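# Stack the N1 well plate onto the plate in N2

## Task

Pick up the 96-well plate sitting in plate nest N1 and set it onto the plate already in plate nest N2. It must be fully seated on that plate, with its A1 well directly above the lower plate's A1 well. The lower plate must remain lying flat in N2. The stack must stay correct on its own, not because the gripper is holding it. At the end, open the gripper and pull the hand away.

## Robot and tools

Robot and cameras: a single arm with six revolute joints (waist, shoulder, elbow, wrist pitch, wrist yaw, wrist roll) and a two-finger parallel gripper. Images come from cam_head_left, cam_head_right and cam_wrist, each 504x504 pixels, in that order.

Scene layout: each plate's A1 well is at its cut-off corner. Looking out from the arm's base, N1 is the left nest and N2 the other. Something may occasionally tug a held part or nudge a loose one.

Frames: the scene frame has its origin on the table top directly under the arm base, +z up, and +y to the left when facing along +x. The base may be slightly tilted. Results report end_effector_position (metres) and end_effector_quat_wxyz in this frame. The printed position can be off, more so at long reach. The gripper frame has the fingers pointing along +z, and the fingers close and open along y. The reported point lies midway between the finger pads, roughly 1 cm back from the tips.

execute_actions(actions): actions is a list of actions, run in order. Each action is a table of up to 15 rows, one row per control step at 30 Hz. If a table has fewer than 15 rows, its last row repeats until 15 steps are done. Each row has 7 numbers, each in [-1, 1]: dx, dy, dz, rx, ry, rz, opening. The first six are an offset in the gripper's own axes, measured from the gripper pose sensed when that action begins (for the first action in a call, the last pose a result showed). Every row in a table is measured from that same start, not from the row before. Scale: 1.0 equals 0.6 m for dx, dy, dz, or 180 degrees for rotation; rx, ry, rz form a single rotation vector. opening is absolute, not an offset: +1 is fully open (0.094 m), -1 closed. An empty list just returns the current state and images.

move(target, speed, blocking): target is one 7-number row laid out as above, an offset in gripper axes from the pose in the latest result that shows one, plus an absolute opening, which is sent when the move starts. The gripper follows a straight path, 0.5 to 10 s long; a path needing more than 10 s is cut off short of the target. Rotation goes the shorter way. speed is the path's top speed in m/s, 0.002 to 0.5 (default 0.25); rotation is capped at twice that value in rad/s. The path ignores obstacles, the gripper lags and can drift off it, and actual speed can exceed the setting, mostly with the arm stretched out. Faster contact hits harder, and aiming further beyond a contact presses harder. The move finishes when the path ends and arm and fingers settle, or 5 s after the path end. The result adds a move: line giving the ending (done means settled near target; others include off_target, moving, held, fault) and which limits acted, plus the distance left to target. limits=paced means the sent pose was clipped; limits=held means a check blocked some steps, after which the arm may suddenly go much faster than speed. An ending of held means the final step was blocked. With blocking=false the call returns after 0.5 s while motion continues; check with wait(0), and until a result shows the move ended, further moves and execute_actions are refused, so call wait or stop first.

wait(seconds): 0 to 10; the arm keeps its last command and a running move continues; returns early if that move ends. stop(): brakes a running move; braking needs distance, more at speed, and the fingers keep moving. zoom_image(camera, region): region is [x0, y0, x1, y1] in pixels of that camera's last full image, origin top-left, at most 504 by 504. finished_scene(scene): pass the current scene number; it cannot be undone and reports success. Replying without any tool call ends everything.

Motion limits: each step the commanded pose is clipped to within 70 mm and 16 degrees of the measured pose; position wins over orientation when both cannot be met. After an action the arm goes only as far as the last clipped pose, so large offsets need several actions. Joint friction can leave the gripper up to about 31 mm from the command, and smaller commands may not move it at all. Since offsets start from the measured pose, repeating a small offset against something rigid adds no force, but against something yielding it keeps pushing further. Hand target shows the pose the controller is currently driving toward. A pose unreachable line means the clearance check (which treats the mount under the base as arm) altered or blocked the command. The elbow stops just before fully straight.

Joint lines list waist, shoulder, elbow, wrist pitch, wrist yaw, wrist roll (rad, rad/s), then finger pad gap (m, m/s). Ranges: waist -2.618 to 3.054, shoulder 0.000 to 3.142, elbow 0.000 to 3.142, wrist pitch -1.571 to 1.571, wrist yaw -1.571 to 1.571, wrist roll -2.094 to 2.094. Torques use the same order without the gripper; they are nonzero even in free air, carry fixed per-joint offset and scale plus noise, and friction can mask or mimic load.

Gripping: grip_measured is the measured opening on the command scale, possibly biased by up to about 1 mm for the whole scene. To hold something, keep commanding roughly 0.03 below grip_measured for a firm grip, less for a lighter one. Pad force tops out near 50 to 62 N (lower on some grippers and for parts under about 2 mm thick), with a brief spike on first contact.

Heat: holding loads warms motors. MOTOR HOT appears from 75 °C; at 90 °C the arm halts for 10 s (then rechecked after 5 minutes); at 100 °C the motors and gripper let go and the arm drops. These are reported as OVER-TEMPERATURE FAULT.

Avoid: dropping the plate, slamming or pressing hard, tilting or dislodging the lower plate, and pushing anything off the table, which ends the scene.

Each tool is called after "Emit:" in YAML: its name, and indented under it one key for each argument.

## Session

Emit:
execute_actions:
  actions: []

Scene clock: 0.00 s.
end_effector_position=(+0.3646, -0.1583, +0.1474) grip_measured=+1.000 end_effector_quat_wxyz=(+0.332, +0.626, +0.569, +0.417)
Joint positions: [-1.078  1.285  0.296  1.08  -0.909  1.694  0.094]
Joint velocities: [-0.022 -0.002  0.007 -0.051  0.007 -0.037  0.   ]
Joint torques (N m, as the arm reports them, + toward a larger angle): no reading
Motor temperatures (°C, as the motors report them): [24 31 25 22 24 23]
Hand target: +0.365, -0.158, +0.147; +0.332, +0.626, +0.569, +0.417

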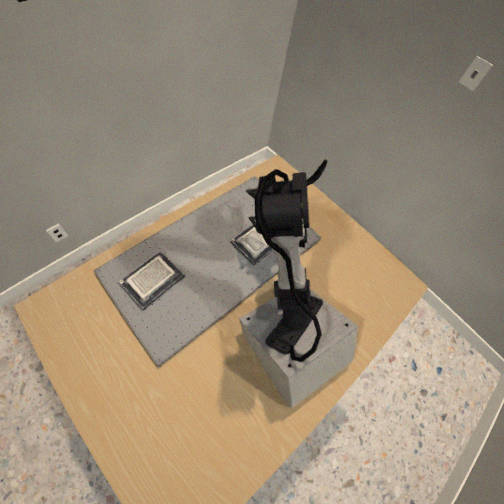

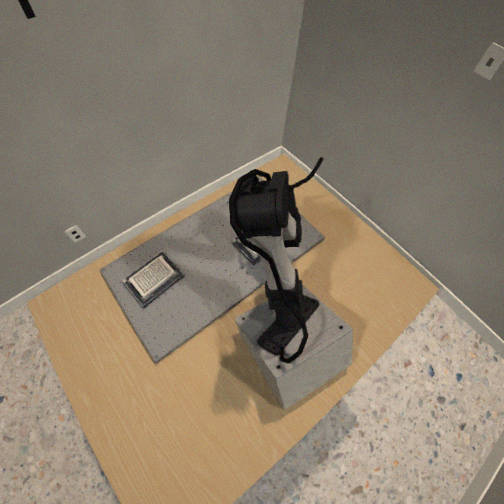

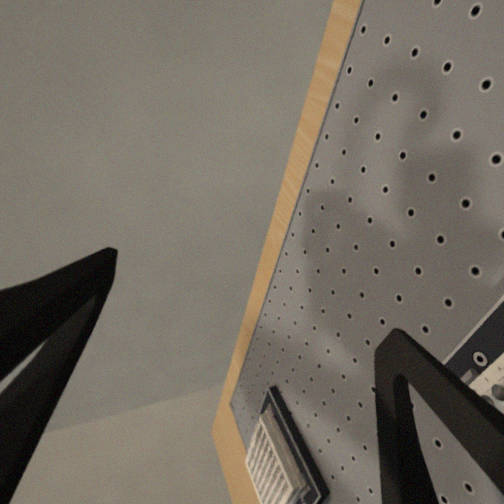

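Emit:
move:
  target: [0,-0.047,-0.097,0.356,-0.04,-0.027,1]

Emit:
zoom_image:
  camera: "cam_head_left"
  region: [110, 245, 195, 315]

Scene clock: 9.07 s.
end_effector_position=(+0.2969, -0.1554, +0.1463) grip_measured=+1.000 end_effector_quat_wxyz=(+0.006, +0.712, +0.702, +0.003)
Joint positions: [-0.904  1.201  1.091 -0.997 -0.258  0.952  0.094]
Joint velocities: [ 0.007 -0.007 -0.002  0.022  0.007  0.022  0.   ]
Joint torques (N m, as the arm reports them, + toward a larger angle): [ 0.03 -6.56  8.77  0.26  0.25 -0.01]
Motor temperatures (°C, as the motors report them): [24 31 26 24 24 23]
Hand target: +0.299, -0.157, +0.149; +0.004, +0.710, +0.705, -0.004
Off the commanded pose: 0.004 m, 1 deg.
move: done

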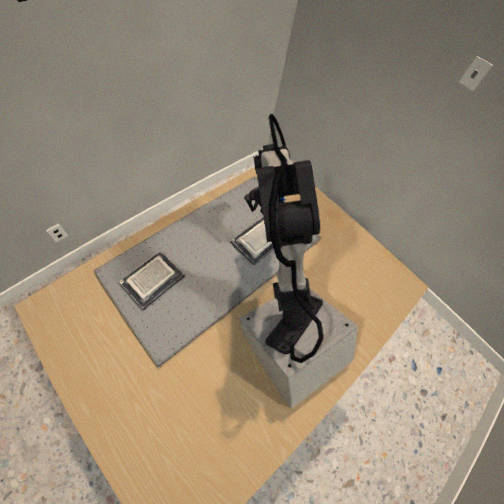

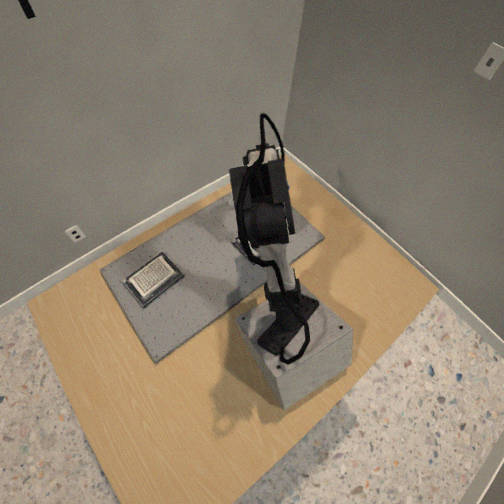

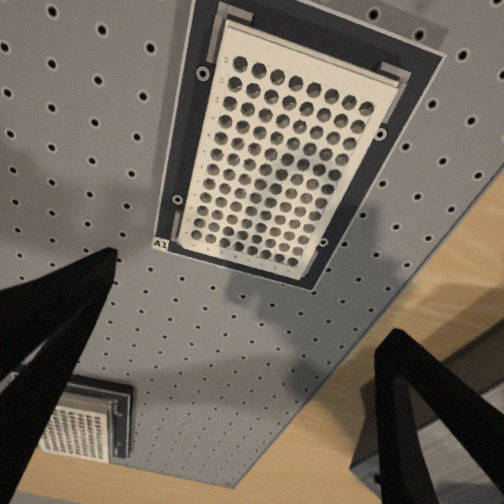

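Region (110, 245, 195, 315) of cam_head_left's 504x504 image, scaled by 5.929, with more detail than that image has; it fills the top 415 rows of this view, and the rest is white.

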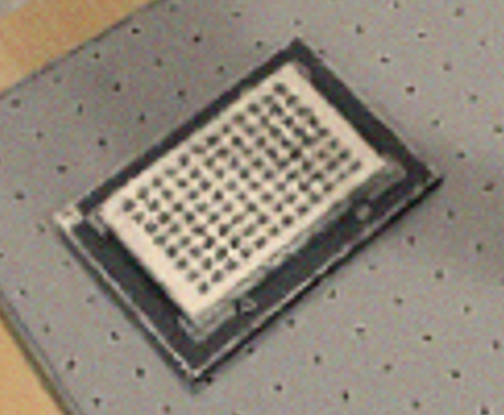

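Emit:
move:
  target: [0.62,0.135,0.08,0,0,-0.99,1]
  speed: 0.4

Scene clock: 17.63 s.
end_effector_position=(+0.3771, +0.2145, +0.0939) grip_measured=+1.000 end_effector_quat_wxyz=(-0.003, +0.683, -0.730, +0.002)
Joint positions: [ 0.514  1.776  1.491 -0.936  0.392 -0.852  0.094]
Joint velocities: [-0.002  0.002  0.007  0.022 -0.022 -0.022  0.   ]
Joint torques (N m, as the arm reports them, + toward a larger angle): [  3.91 -10.5    8.22   0.16   0.08  -0.04]
Motor temperatures (°C, as the motors report them): [24 32 27 23 24 23]
Hand target: +0.379, +0.217, +0.098; -0.003, +0.691, -0.723, +0.006
Off the commanded pose: 0.008 m, 1 deg.
move: done

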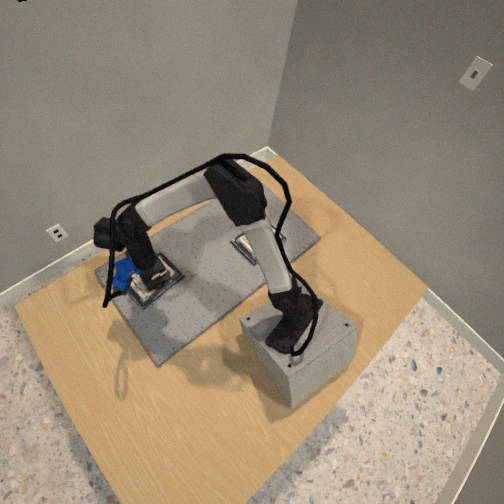

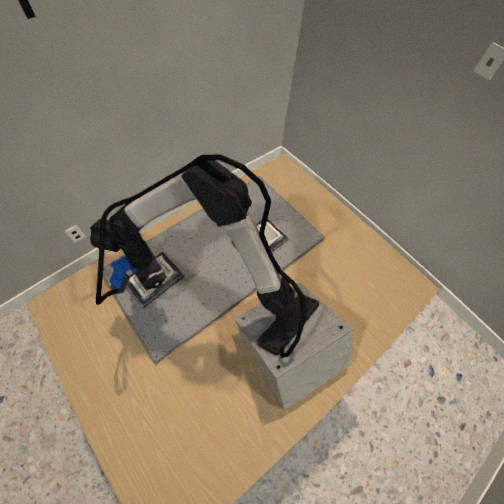

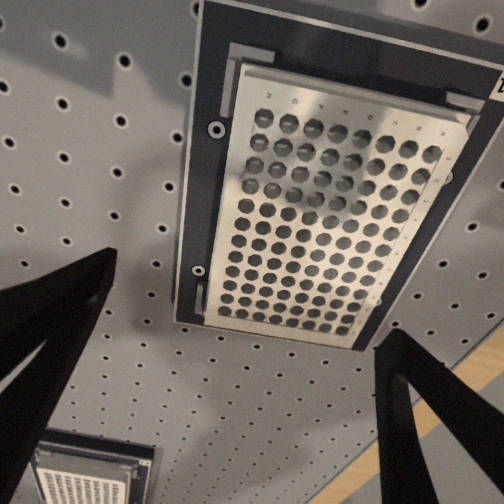

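Emit:
move:
  target: [0.026,-0.038,0.075,0,0,-0.024,1]
  speed: 0.1

Scene clock: 27.03 s.
end_effector_position=(+0.4026, +0.1958, +0.0539) grip_measured=+1.000 end_effector_quat_wxyz=(-0.000, +0.707, -0.707, +0.010)
Joint positions: [ 0.404  1.849  1.491 -0.823  0.368 -1.027  0.094]
Joint velocities: [ 0.002  0.002  0.007  0.037 -0.037  0.007  0.   ]
Joint torques (N m, as the arm reports them, + toward a larger angle): [  2.97 -11.57   4.69   0.52  -0.15  -0.06]
Motor temperatures (°C, as the motors report them): [24 34 28 23 24 23]
Hand target: +0.399, +0.198, +0.049; -0.002, +0.710, -0.704, +0.002
Off the commanded pose: 0.006 m, 1 deg.
move: done

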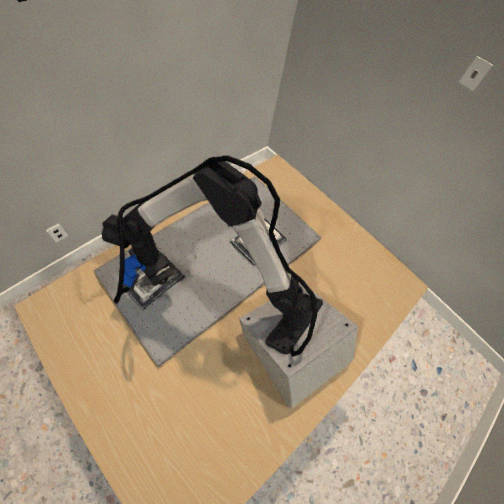

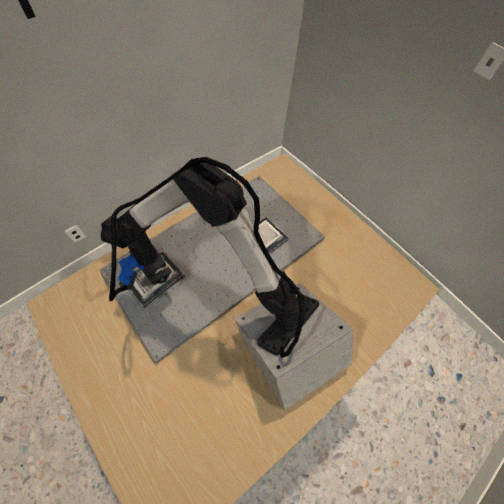

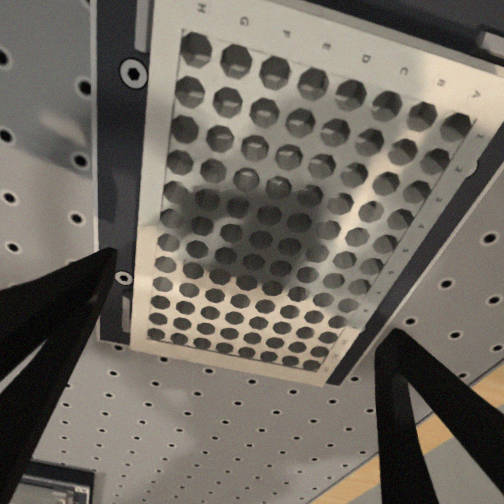

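Emit:
move:
  target: [-0.016,0.004,0.027,-0.004,-0.004,0,1]
  speed: 0.03

Scene clock: 30.73 s.
end_effector_position=(+0.3981, +0.1995, +0.0393) grip_measured=+1.000 end_effector_quat_wxyz=(+0.009, +0.710, -0.704, +0.007)
Joint positions: [ 0.404  1.89   1.491 -0.805  0.367 -1.029  0.094]
Joint velocities: [ 0.002 -0.007 -0.007 -0.037  0.022 -0.066  0.   ]
Joint torques (N m, as the arm reports them, + toward a larger angle): [  3.31 -11.42   6.21   0.47  -0.16   0.05]
Motor temperatures (°C, as the motors report them): [24 35 28 23 24 23]
Hand target: +0.400, +0.205, +0.038; -0.000, +0.707, -0.707, +0.001
Off the commanded pose: 0.006 m, 1 deg.
move: done

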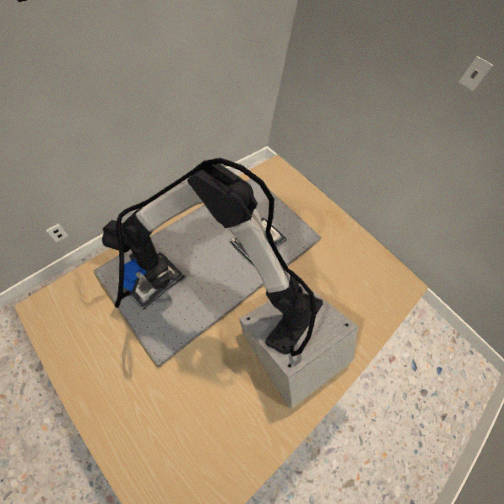

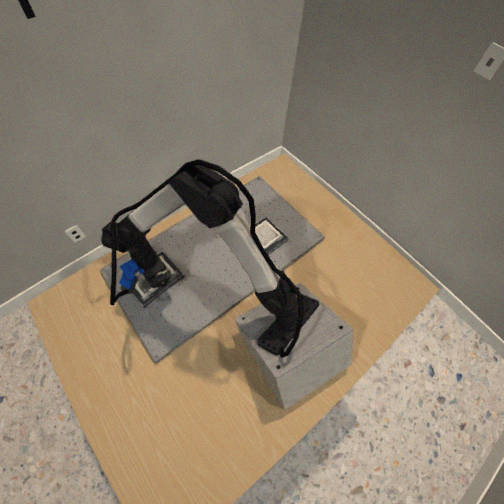

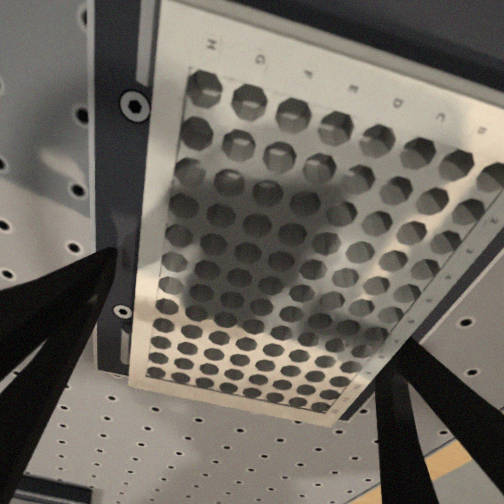

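Off-centre by ~5 mm; nudge with wrist, then close.

Emit:
move:
  target: [-0.006,-0.008,0,0.008,-0.006,0.005,1]
  speed: 0.02

Emit:
move:
  target: [0,0,0,0,0,0,0.72]

Scene clock: 35.63 s.
end_effector_position=(+0.4016, +0.2016, +0.0393) grip_measured=+1.000 end_effector_quat_wxyz=(+0.002, +0.708, -0.706, +0.009)
Joint positions: [ 0.404  1.89   1.491 -0.788  0.367 -1.029  0.094]
Joint velocities: [-0.002 -0.002 -0.002 -0.125 -0.007  0.007  0.   ]
Joint torques (N m, as the arm reports them, + toward a larger angle): [  3.28 -12.35   5.09   0.51  -0.04   0.05]
Motor temperatures (°C, as the motors report them): [24 36 28 23 24 23]
Hand target: +0.403, +0.203, +0.039; -0.006, +0.705, -0.709, +0.009
Off the commanded pose: 0.002 m, 1 deg.
move: done

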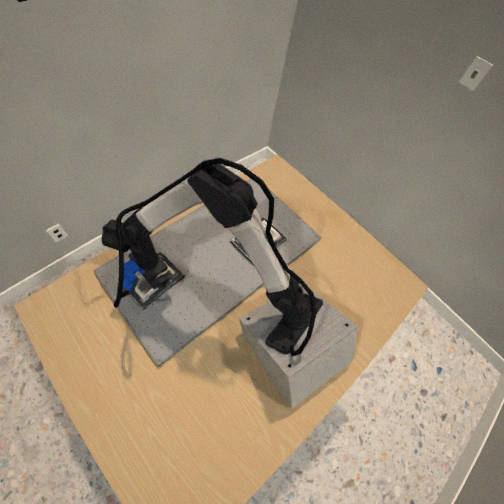

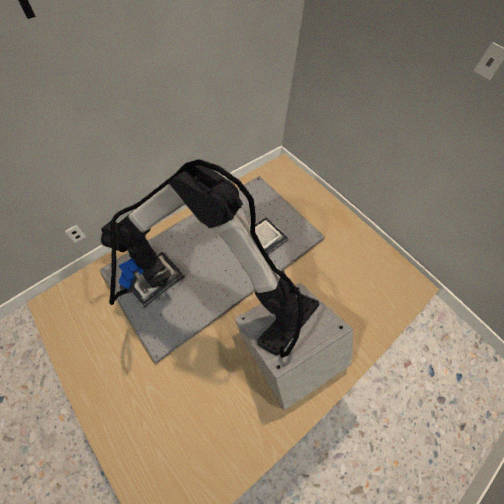

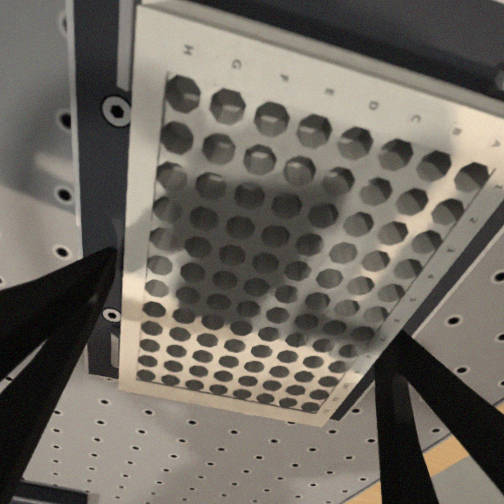

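Scene clock: 36.13 s.
end_effector_position=(+0.4016, +0.2016, +0.0393) grip_measured=+0.743 end_effector_quat_wxyz=(+0.002, +0.708, -0.706, +0.009)
Joint positions: [ 0.404  1.89   1.491 -0.788  0.367 -1.029  0.082]
Joint velocities: [-0.012 -0.007 -0.002  0.022  0.051 -0.051  0.001]
Joint torques (N m, as the arm reports them, + toward a larger angle): [  3.26 -11.92   5.98   0.33  -0.01   0.01]
Motor temperatures (°C, as the motors report them): [24 36 28 23 24 23]
Hand target: +0.402, +0.202, +0.039; +0.002, +0.708, -0.706, +0.009
Off the commanded pose: 0.000 m, 0 deg.
move: done

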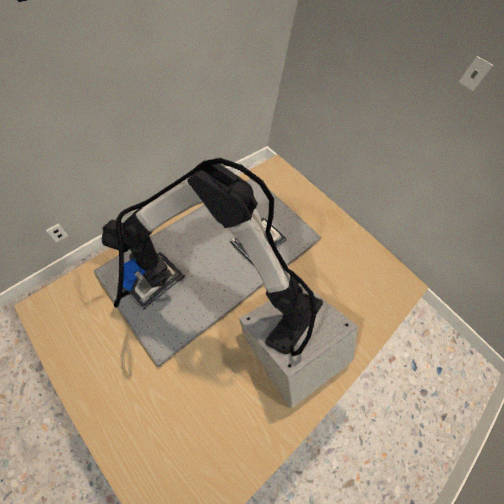

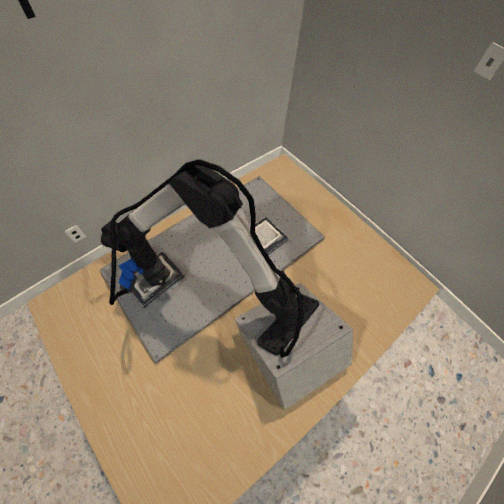

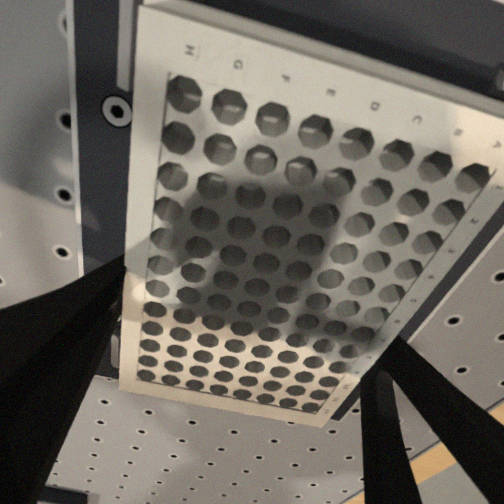

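Emit:
move:
  target: [0,-0.008,-0.06,0,0,0,0.71]
  speed: 0.06

Emit:
move:
  target: [0.575,0.175,-0.025,0,0,0.02,0.71]
  speed: 0.2

Scene clock: 40.93 s.
end_effector_position=(+0.4001, +0.2002, +0.0629) grip_measured=+0.743 end_effector_quat_wxyz=(+0.012, +0.711, -0.703, +0.003)
Joint positions: [ 0.422  1.862  1.544 -0.899  0.368 -1.011  0.082]
Joint velocities: [ 0.002 -0.007 -0.002 -0.051  0.022 -0.037  0.   ]
Joint torques (N m, as the arm reports them, + toward a larger angle): [  4.05 -13.35   7.84   0.14   0.08   0.09]
Motor temperatures (°C, as the motors report them): [24 38 28 23 24 23]
Hand target: +0.406, +0.202, +0.075; +0.001, +0.708, -0.706, +0.009
Off the commanded pose: 0.014 m, 1 deg.
move: off_target

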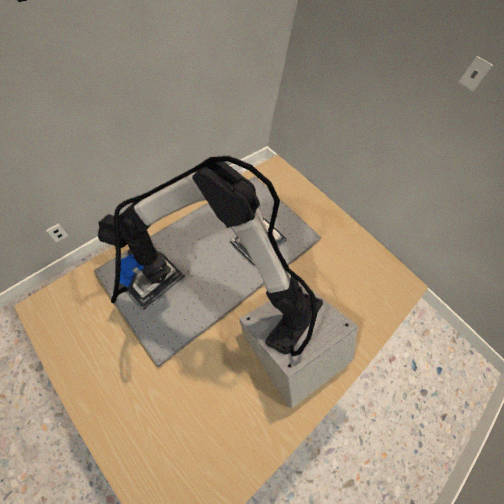

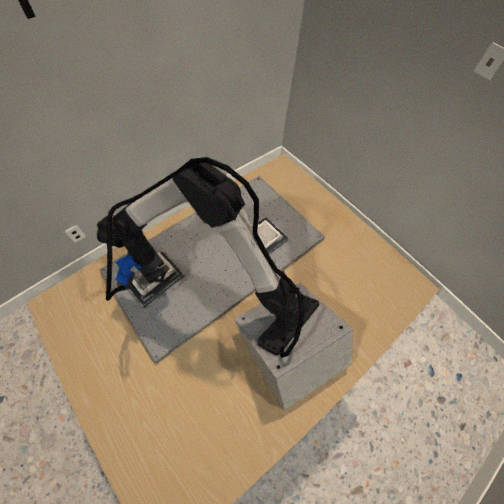

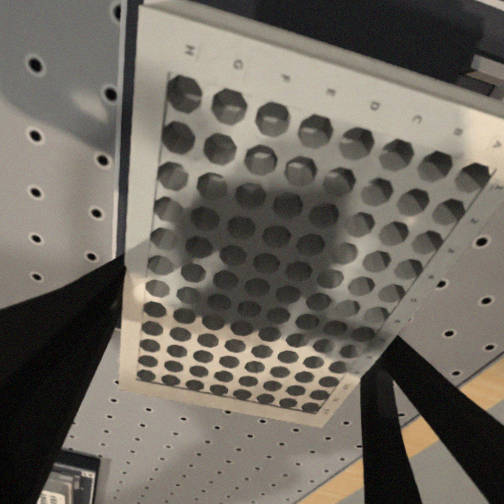

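Scene clock: 43.80 s.
end_effector_position=(+0.2968, -0.1512, +0.0795) grip_measured=+0.743 end_effector_quat_wxyz=(+0.023, +0.682, -0.731, +0.001)
Joint positions: [-0.784  1.317  0.949 -0.739 -0.155 -2.029  0.082]
Joint velocities: [ 0.002  0.012  0.007 -0.11  -0.051 -0.007 -0.   ]
Joint torques (N m, as the arm reports them, + toward a larger angle): [ 0.   -8.79  7.62  0.   -0.11 -0.06]
Motor temperatures (°C, as the motors report them): [24 38 28 23 24 23]
Hand target: +0.304, -0.148, +0.086; +0.012, +0.689, -0.725, +0.003
Off the commanded pose: 0.009 m, 2 deg.
move: done

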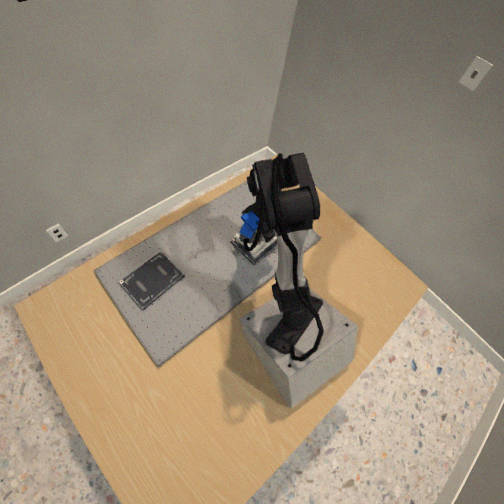

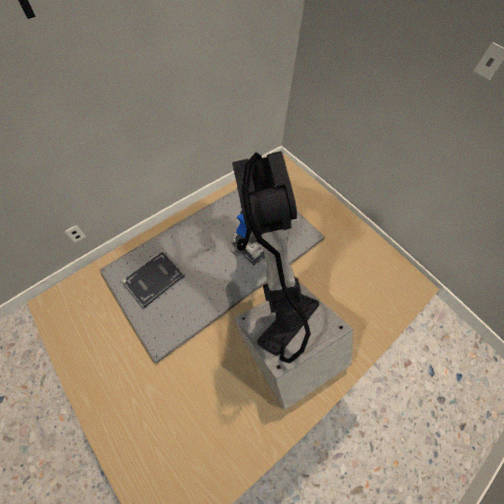

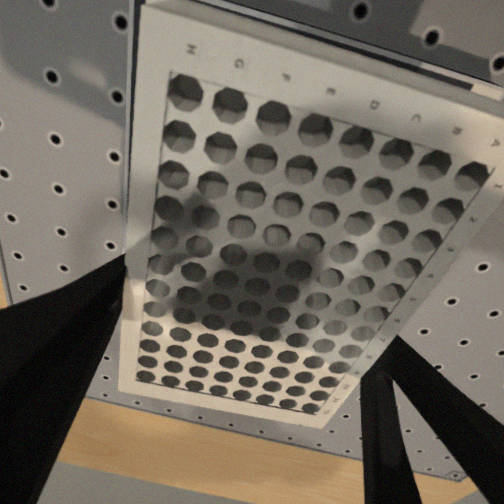

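Emit:
move:
  target: [0.035,0,0.03,0.013,-0.006,0,0.71]
  speed: 0.04

Scene clock: 49.07 s.
end_effector_position=(+0.2999, -0.1739, +0.0679) grip_measured=+0.743 end_effector_quat_wxyz=(+0.011, +0.676, -0.736, +0.017)
Joint positions: [-0.855  1.375  0.949 -0.654 -0.202 -2.071  0.082]
Joint velocities: [-0.017  0.002 -0.002  0.081 -0.022 -0.022  0.   ]
Joint torques (N m, as the arm reports them, + toward a larger angle): [-1.44 -7.6   3.99  0.49 -0.16 -0.1 ]
Motor temperatures (°C, as the motors report them): [24 38 29 23 24 23]
Hand target: +0.295, -0.173, +0.062; +0.006, +0.677, -0.736, +0.012
Off the commanded pose: 0.008 m, 2 deg.
joint sent to its limit — the command would take joint 6 (wrist roll) past its lower limit, so that joint was sent only as far as its limit.
move: done

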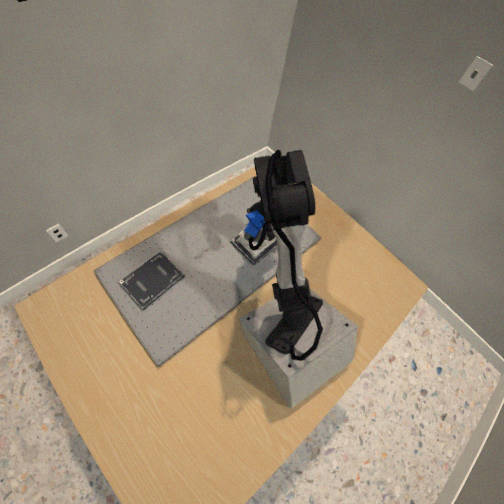

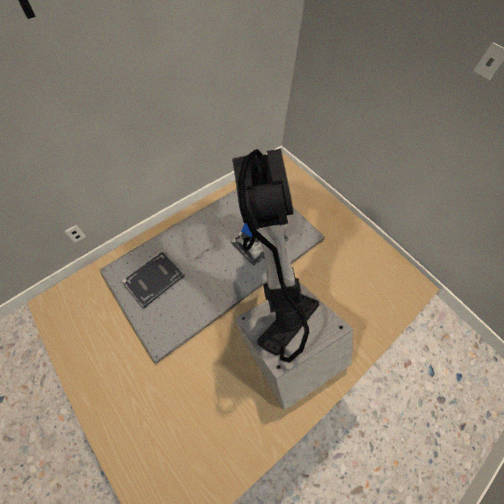

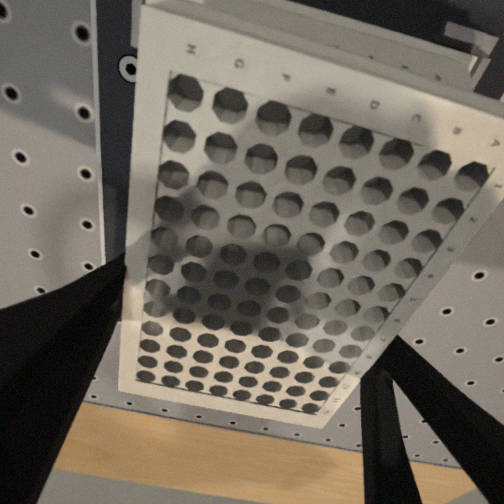

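Emit:
move:
  target: [-0.018,0.006,0.008,0,-0.005,-0.012,0.71]
  speed: 0.02

Scene clock: 54.53 s.
end_effector_position=(+0.2961, -0.1647, +0.0625) grip_measured=+0.743 end_effector_quat_wxyz=(+0.009, +0.681, -0.732, +0.006)
Joint positions: [-0.835  1.375  0.927 -0.651 -0.203 -2.071  0.082]
Joint velocities: [ 0.002  0.007  0.002 -0.022 -0.007  0.007  0.001]
Joint torques (N m, as the arm reports them, + toward a larger angle): [-0.09 -9.07  4.41  0.39  0.03 -0.08]
Motor temperatures (°C, as the motors report them): [24 38 28 23 24 23]
Hand target: +0.297, -0.163, +0.063; +0.007, +0.689, -0.725, +0.012
Off the commanded pose: 0.002 m, 2 deg.
joint sent to its limit — the command would take joint 6 (wrist roll) past its lower limit, so that joint was sent only as far as its limit.
move: done

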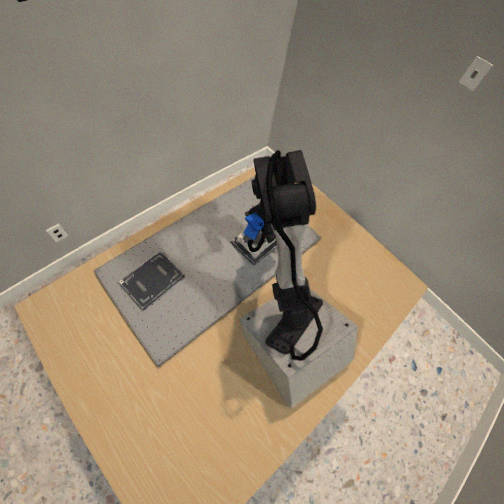

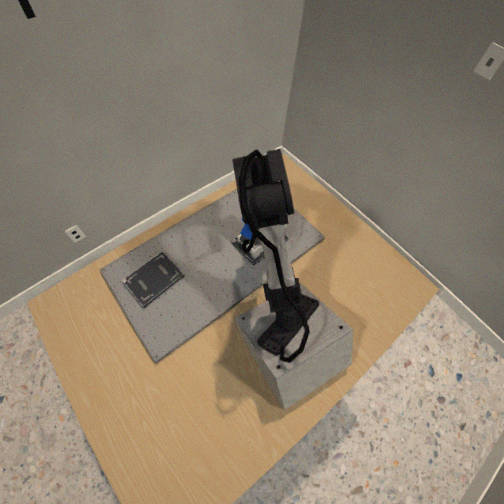

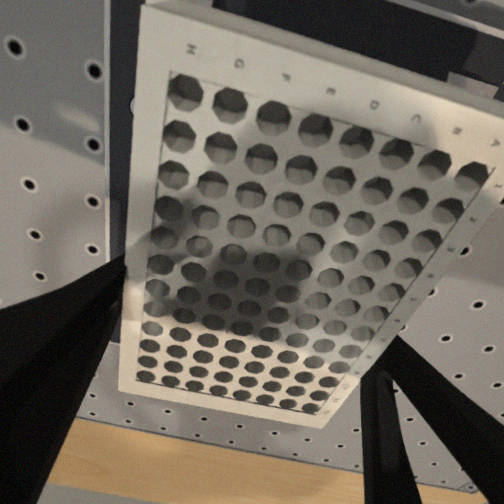

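Emit:
move:
  target: [0.001,-0.004,0.018,0,0.008,-0.006,0.71]
  speed: 0.012

Scene clock: 60.37 s.
end_effector_position=(+0.3026, -0.1673, +0.0580) grip_measured=+0.743 end_effector_quat_wxyz=(+0.013, +0.689, -0.725, +0.018)
Joint positions: [-0.817  1.389  0.927 -0.611 -0.181 -2.071  0.082]
Joint velocities: [ 0.002 -0.002 -0.002 -0.022  0.037  0.095 -0.   ]
Joint torques (N m, as the arm reports them, + toward a larger angle): [-0.07 -7.59  4.03  0.52  0.14  0.07]
Motor temperatures (°C, as the motors report them): [24 38 28 23 24 23]
Hand target: +0.298, -0.166, +0.052; +0.018, +0.688, -0.725, +0.014
Off the commanded pose: 0.008 m, 1 deg.
move: done

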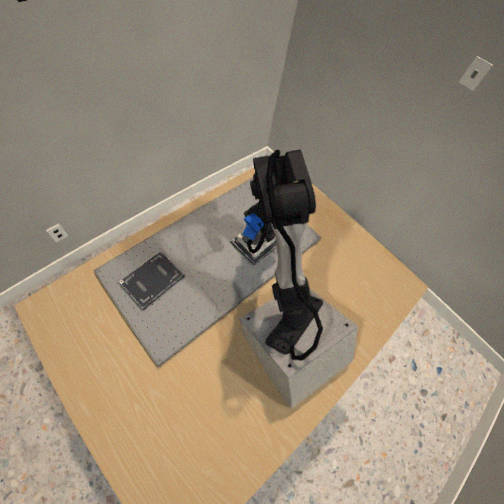

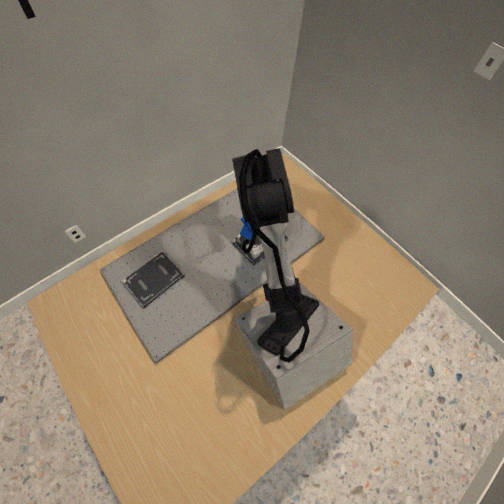

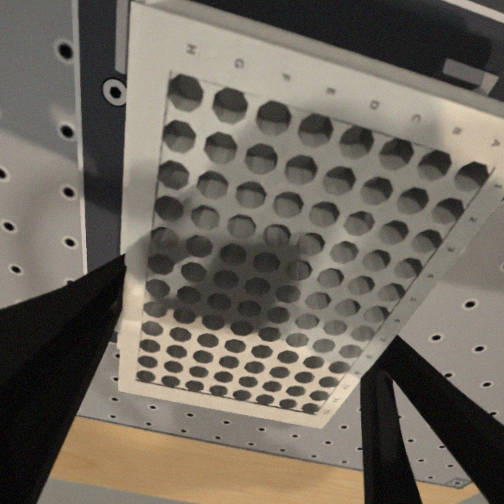

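Need +y 4.5 mm via wrist.

Emit:
move:
  target: [0.001,0.011,0,-0.011,0,0,0.71]
  speed: 0.01

Scene clock: 67.47 s.
end_effector_position=(+0.2995, -0.1662, +0.0580) grip_measured=+0.743 end_effector_quat_wxyz=(+0.016, +0.688, -0.726, +0.012)
Joint positions: [-0.817  1.389  0.927 -0.625 -0.177 -2.071  0.082]
Joint velocities: [ 0.012 -0.017  0.012  0.022  0.022 -0.051  0.   ]
Joint torques (N m, as the arm reports them, + toward a larger angle): [-0.92 -7.73  6.28  0.04  0.15 -0.06]
Motor temperatures (°C, as the motors report them): [24 38 28 22 24 23]
Hand target: +0.296, -0.168, +0.058; +0.025, +0.688, -0.725, +0.006
Off the commanded pose: 0.004 m, 1 deg.
move: done

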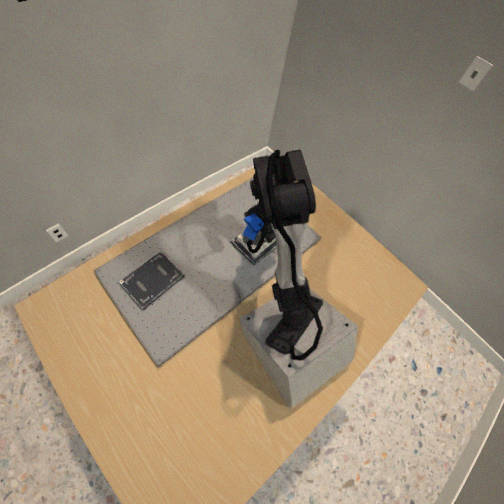

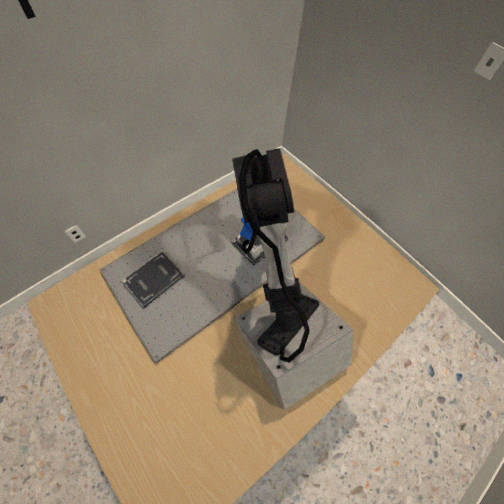

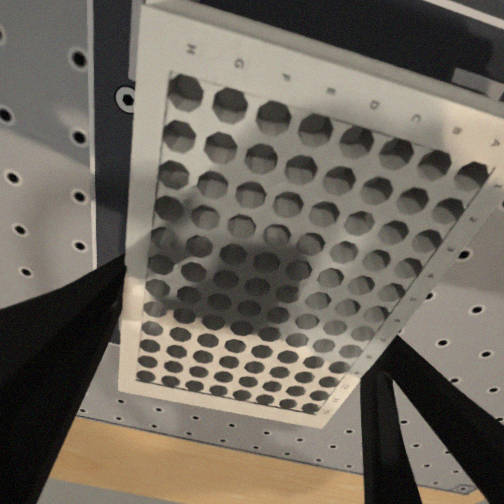

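Emit:
move:
  target: [0.004,0.008,0.006,-0.012,0.002,0,0.71]
  speed: 0.008

Emit:
zoom_image:
  camera: "cam_head_left"
  region: [225, 215, 285, 275]

Scene clock: 75.00 s.
end_effector_position=(+0.2972, -0.1668, +0.0556) grip_measured=+0.743 end_effector_quat_wxyz=(+0.021, +0.687, -0.726, +0.008)
Joint positions: [-0.817  1.398  0.927 -0.625 -0.17  -2.071  0.082]
Joint velocities: [ 0.002  0.007 -0.007 -0.095  0.022  0.022 -0.   ]
Joint torques (N m, as the arm reports them, + toward a larger angle): [-0.59 -7.22  6.67  0.04  0.18 -0.02]
Motor temperatures (°C, as the motors report them): [24 38 28 22 24 23]
Hand target: +0.295, -0.169, +0.055; +0.032, +0.687, -0.726, +0.001
Off the commanded pose: 0.003 m, 2 deg.
move: done

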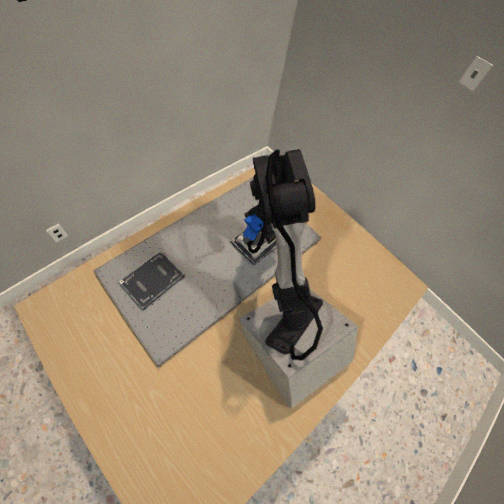

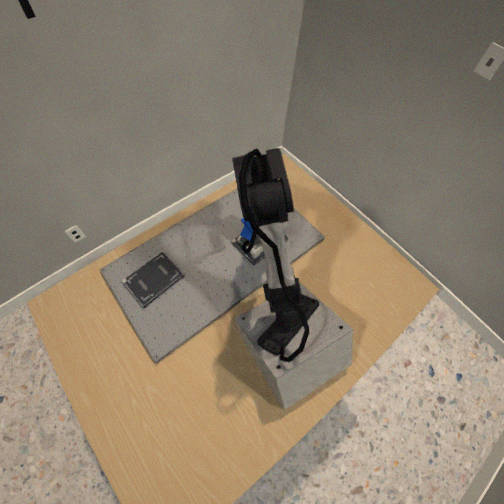

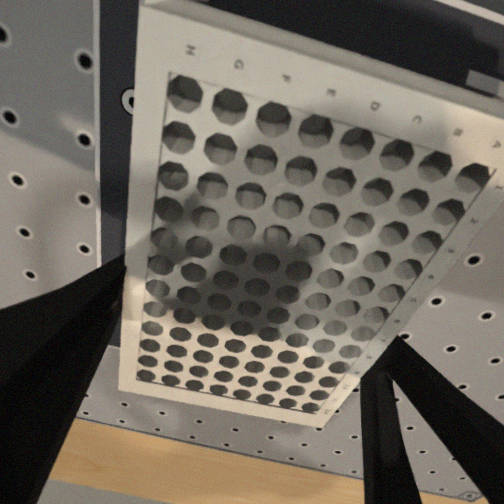

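Region (225, 215, 285, 275) of cam_head_left's 504x504 image, scaled by 8.400, with more detail than that image has.

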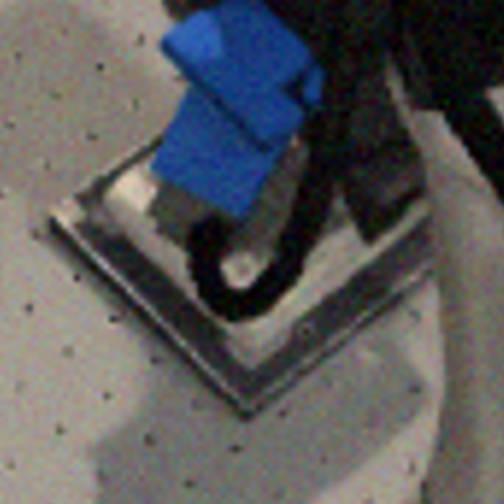

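Emit:
move:
  target: [0.007,-0.001,0,0.002,0.009,0,0.71]
  speed: 0.008

Emit:
move:
  target: [0,0,0,0,0,0,1]

Scene clock: 83.70 s.
end_effector_position=(+0.2974, -0.1672, +0.0556) grip_measured=+0.743 end_effector_quat_wxyz=(+0.021, +0.687, -0.726, +0.009)
Joint positions: [-0.817  1.398  0.927 -0.624 -0.169 -2.071  0.082]
Joint velocities: [-0.002  0.017 -0.002 -0.022 -0.007  0.037 -0.   ]
Joint torques (N m, as the arm reports them, + toward a larger angle): [-0.59 -8.82  4.73  0.47  0.2   0.05]
Motor temperatures (°C, as the motors report them): [24 37 28 22 24 23]
Hand target: +0.298, -0.171, +0.056; +0.029, +0.687, -0.726, +0.020
Off the commanded pose: 0.004 m, 2 deg.
move: done

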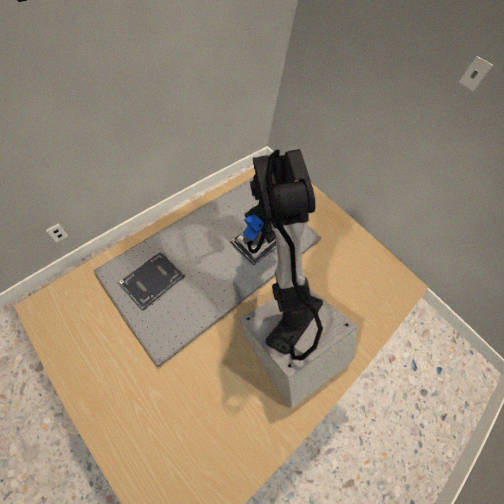

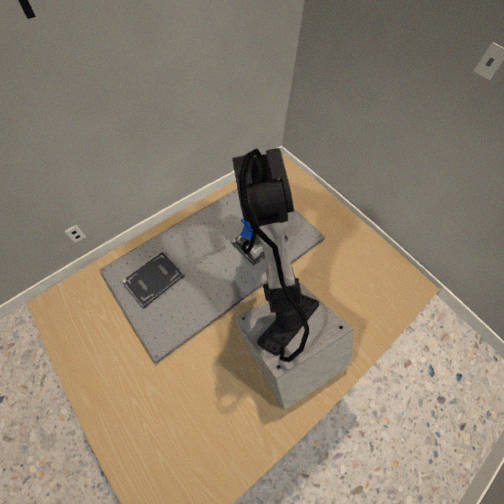

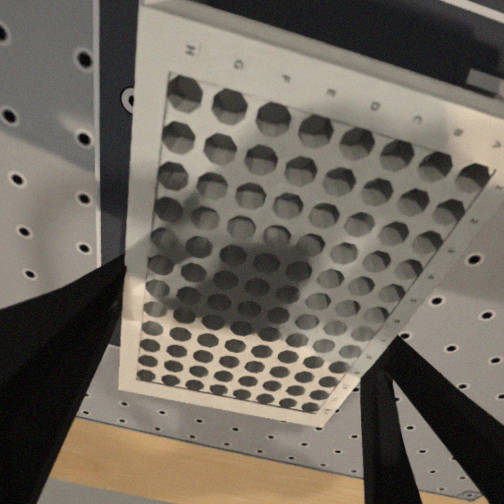

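Scene clock: 84.20 s.
end_effector_position=(+0.2974, -0.1672, +0.0556) grip_measured=+1.000 end_effector_quat_wxyz=(+0.021, +0.687, -0.726, +0.009)
Joint positions: [-0.817  1.398  0.927 -0.624 -0.169 -2.071  0.094]
Joint velocities: [-0.012  0.002  0.007  0.037  0.007 -0.066  0.   ]
Joint torques (N m, as the arm reports them, + toward a larger angle): [-0.69 -8.29  5.53  0.25  0.02  0.01]
Motor temperatures (°C, as the motors report them): [24 37 28 22 24 23]
Hand target: +0.297, -0.167, +0.056; +0.021, +0.687, -0.726, +0.009
Off the commanded pose: 0.000 m, 0 deg.
move: done

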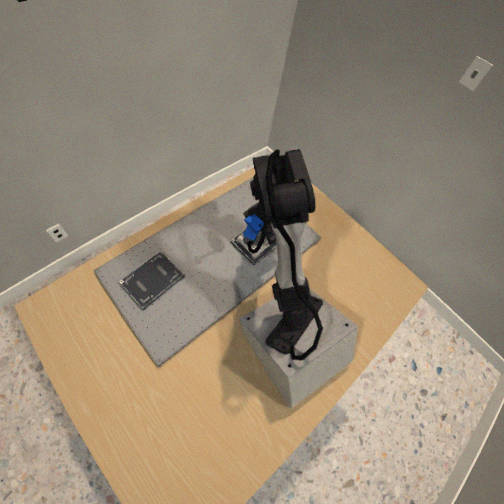

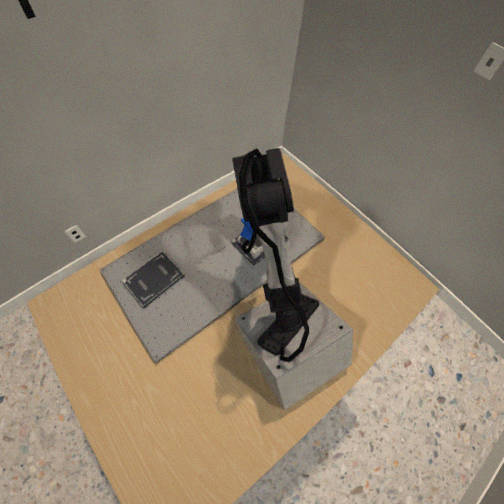

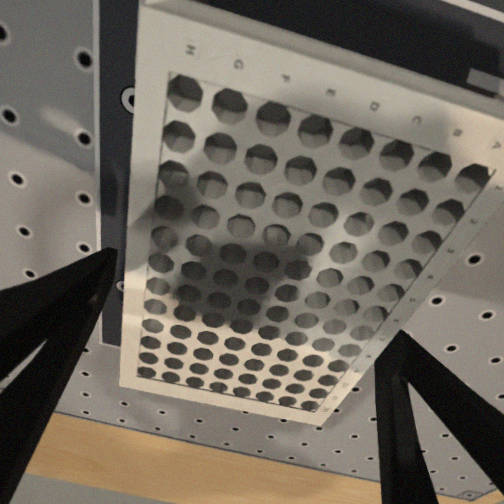

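Emit:
move:
  target: [0.004,-0.008,0,0.009,0.005,0,0.8]
  speed: 0.008

Emit:
move:
  target: [0,0,0,0,0,0,1]

Scene clock: 91.47 s.
end_effector_position=(+0.3008, -0.1693, +0.0557) grip_measured=+0.804 end_effector_quat_wxyz=(+0.019, +0.688, -0.725, +0.017)
Joint positions: [-0.817  1.398  0.927 -0.608 -0.169 -2.071  0.085]
Joint velocities: [ 0.002 -0.012 -0.002  0.022  0.007  0.022 -0.001]
Joint torques (N m, as the arm reports them, + toward a larger angle): [-0.62 -8.93  4.58  0.52  0.02  0.07]
Motor temperatures (°C, as the motors report them): [24 38 28 22 24 23]
Hand target: +0.302, -0.170, +0.056; +0.017, +0.687, -0.726, +0.024
Off the commanded pose: 0.001 m, 1 deg.
move: done

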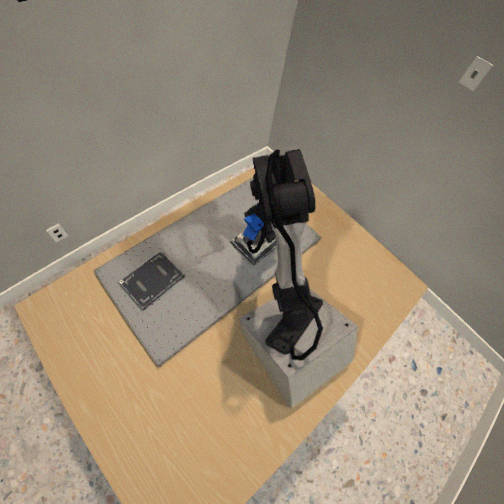

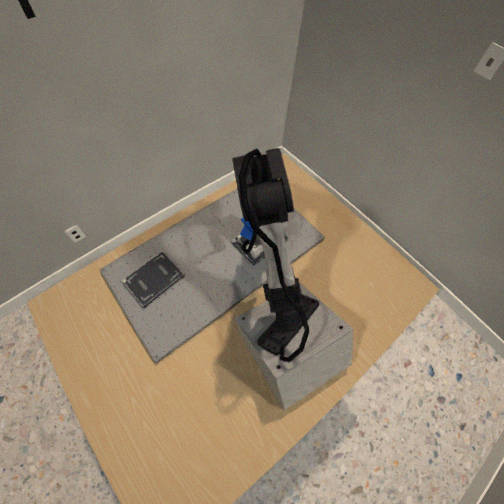

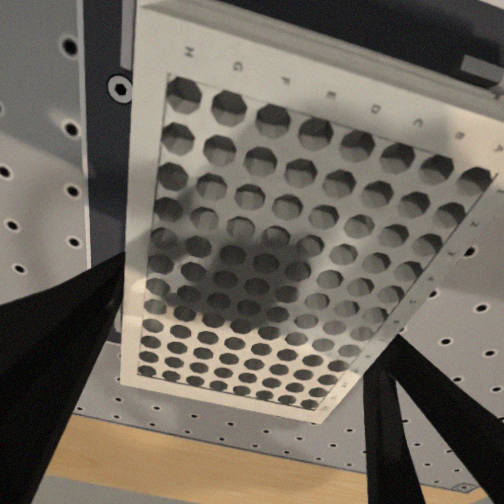

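Scene clock: 91.97 s.
end_effector_position=(+0.3008, -0.1693, +0.0557) grip_measured=+1.000 end_effector_quat_wxyz=(+0.019, +0.688, -0.725, +0.017)
Joint positions: [-0.817  1.398  0.927 -0.608 -0.169 -2.071  0.094]
Joint velocities: [-0.012 -0.002  0.002 -0.051  0.037  0.022  0.   ]
Joint torques (N m, as the arm reports them, + toward a larger angle): [-0.69 -8.32  5.55  0.28  0.02  0.01]
Motor temperatures (°C, as the motors report them): [24 38 28 22 24 23]
Hand target: +0.301, -0.169, +0.056; +0.019, +0.688, -0.725, +0.017
Off the commanded pose: 0.000 m, 0 deg.
move: done

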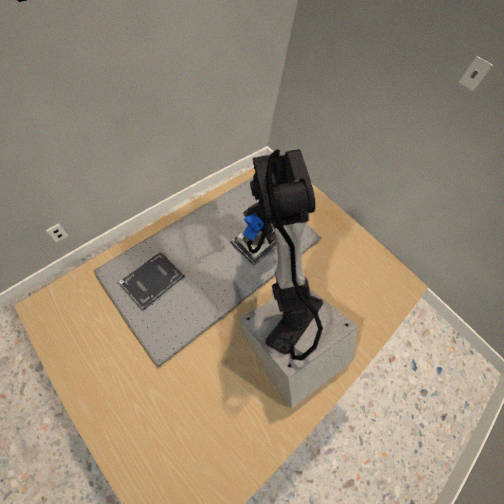

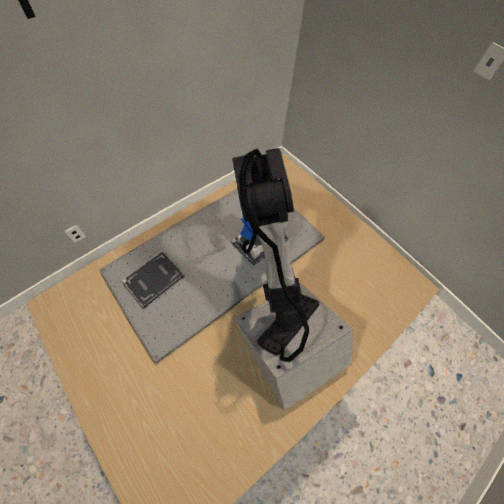

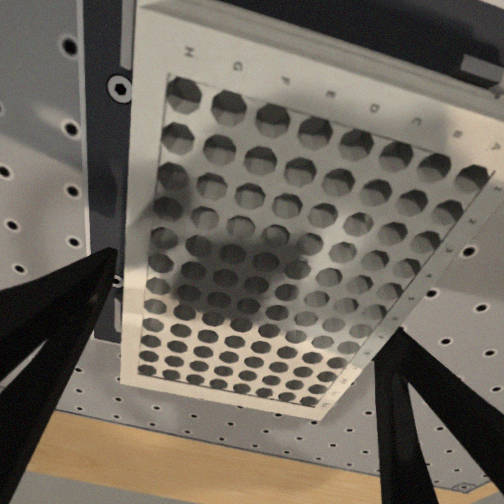

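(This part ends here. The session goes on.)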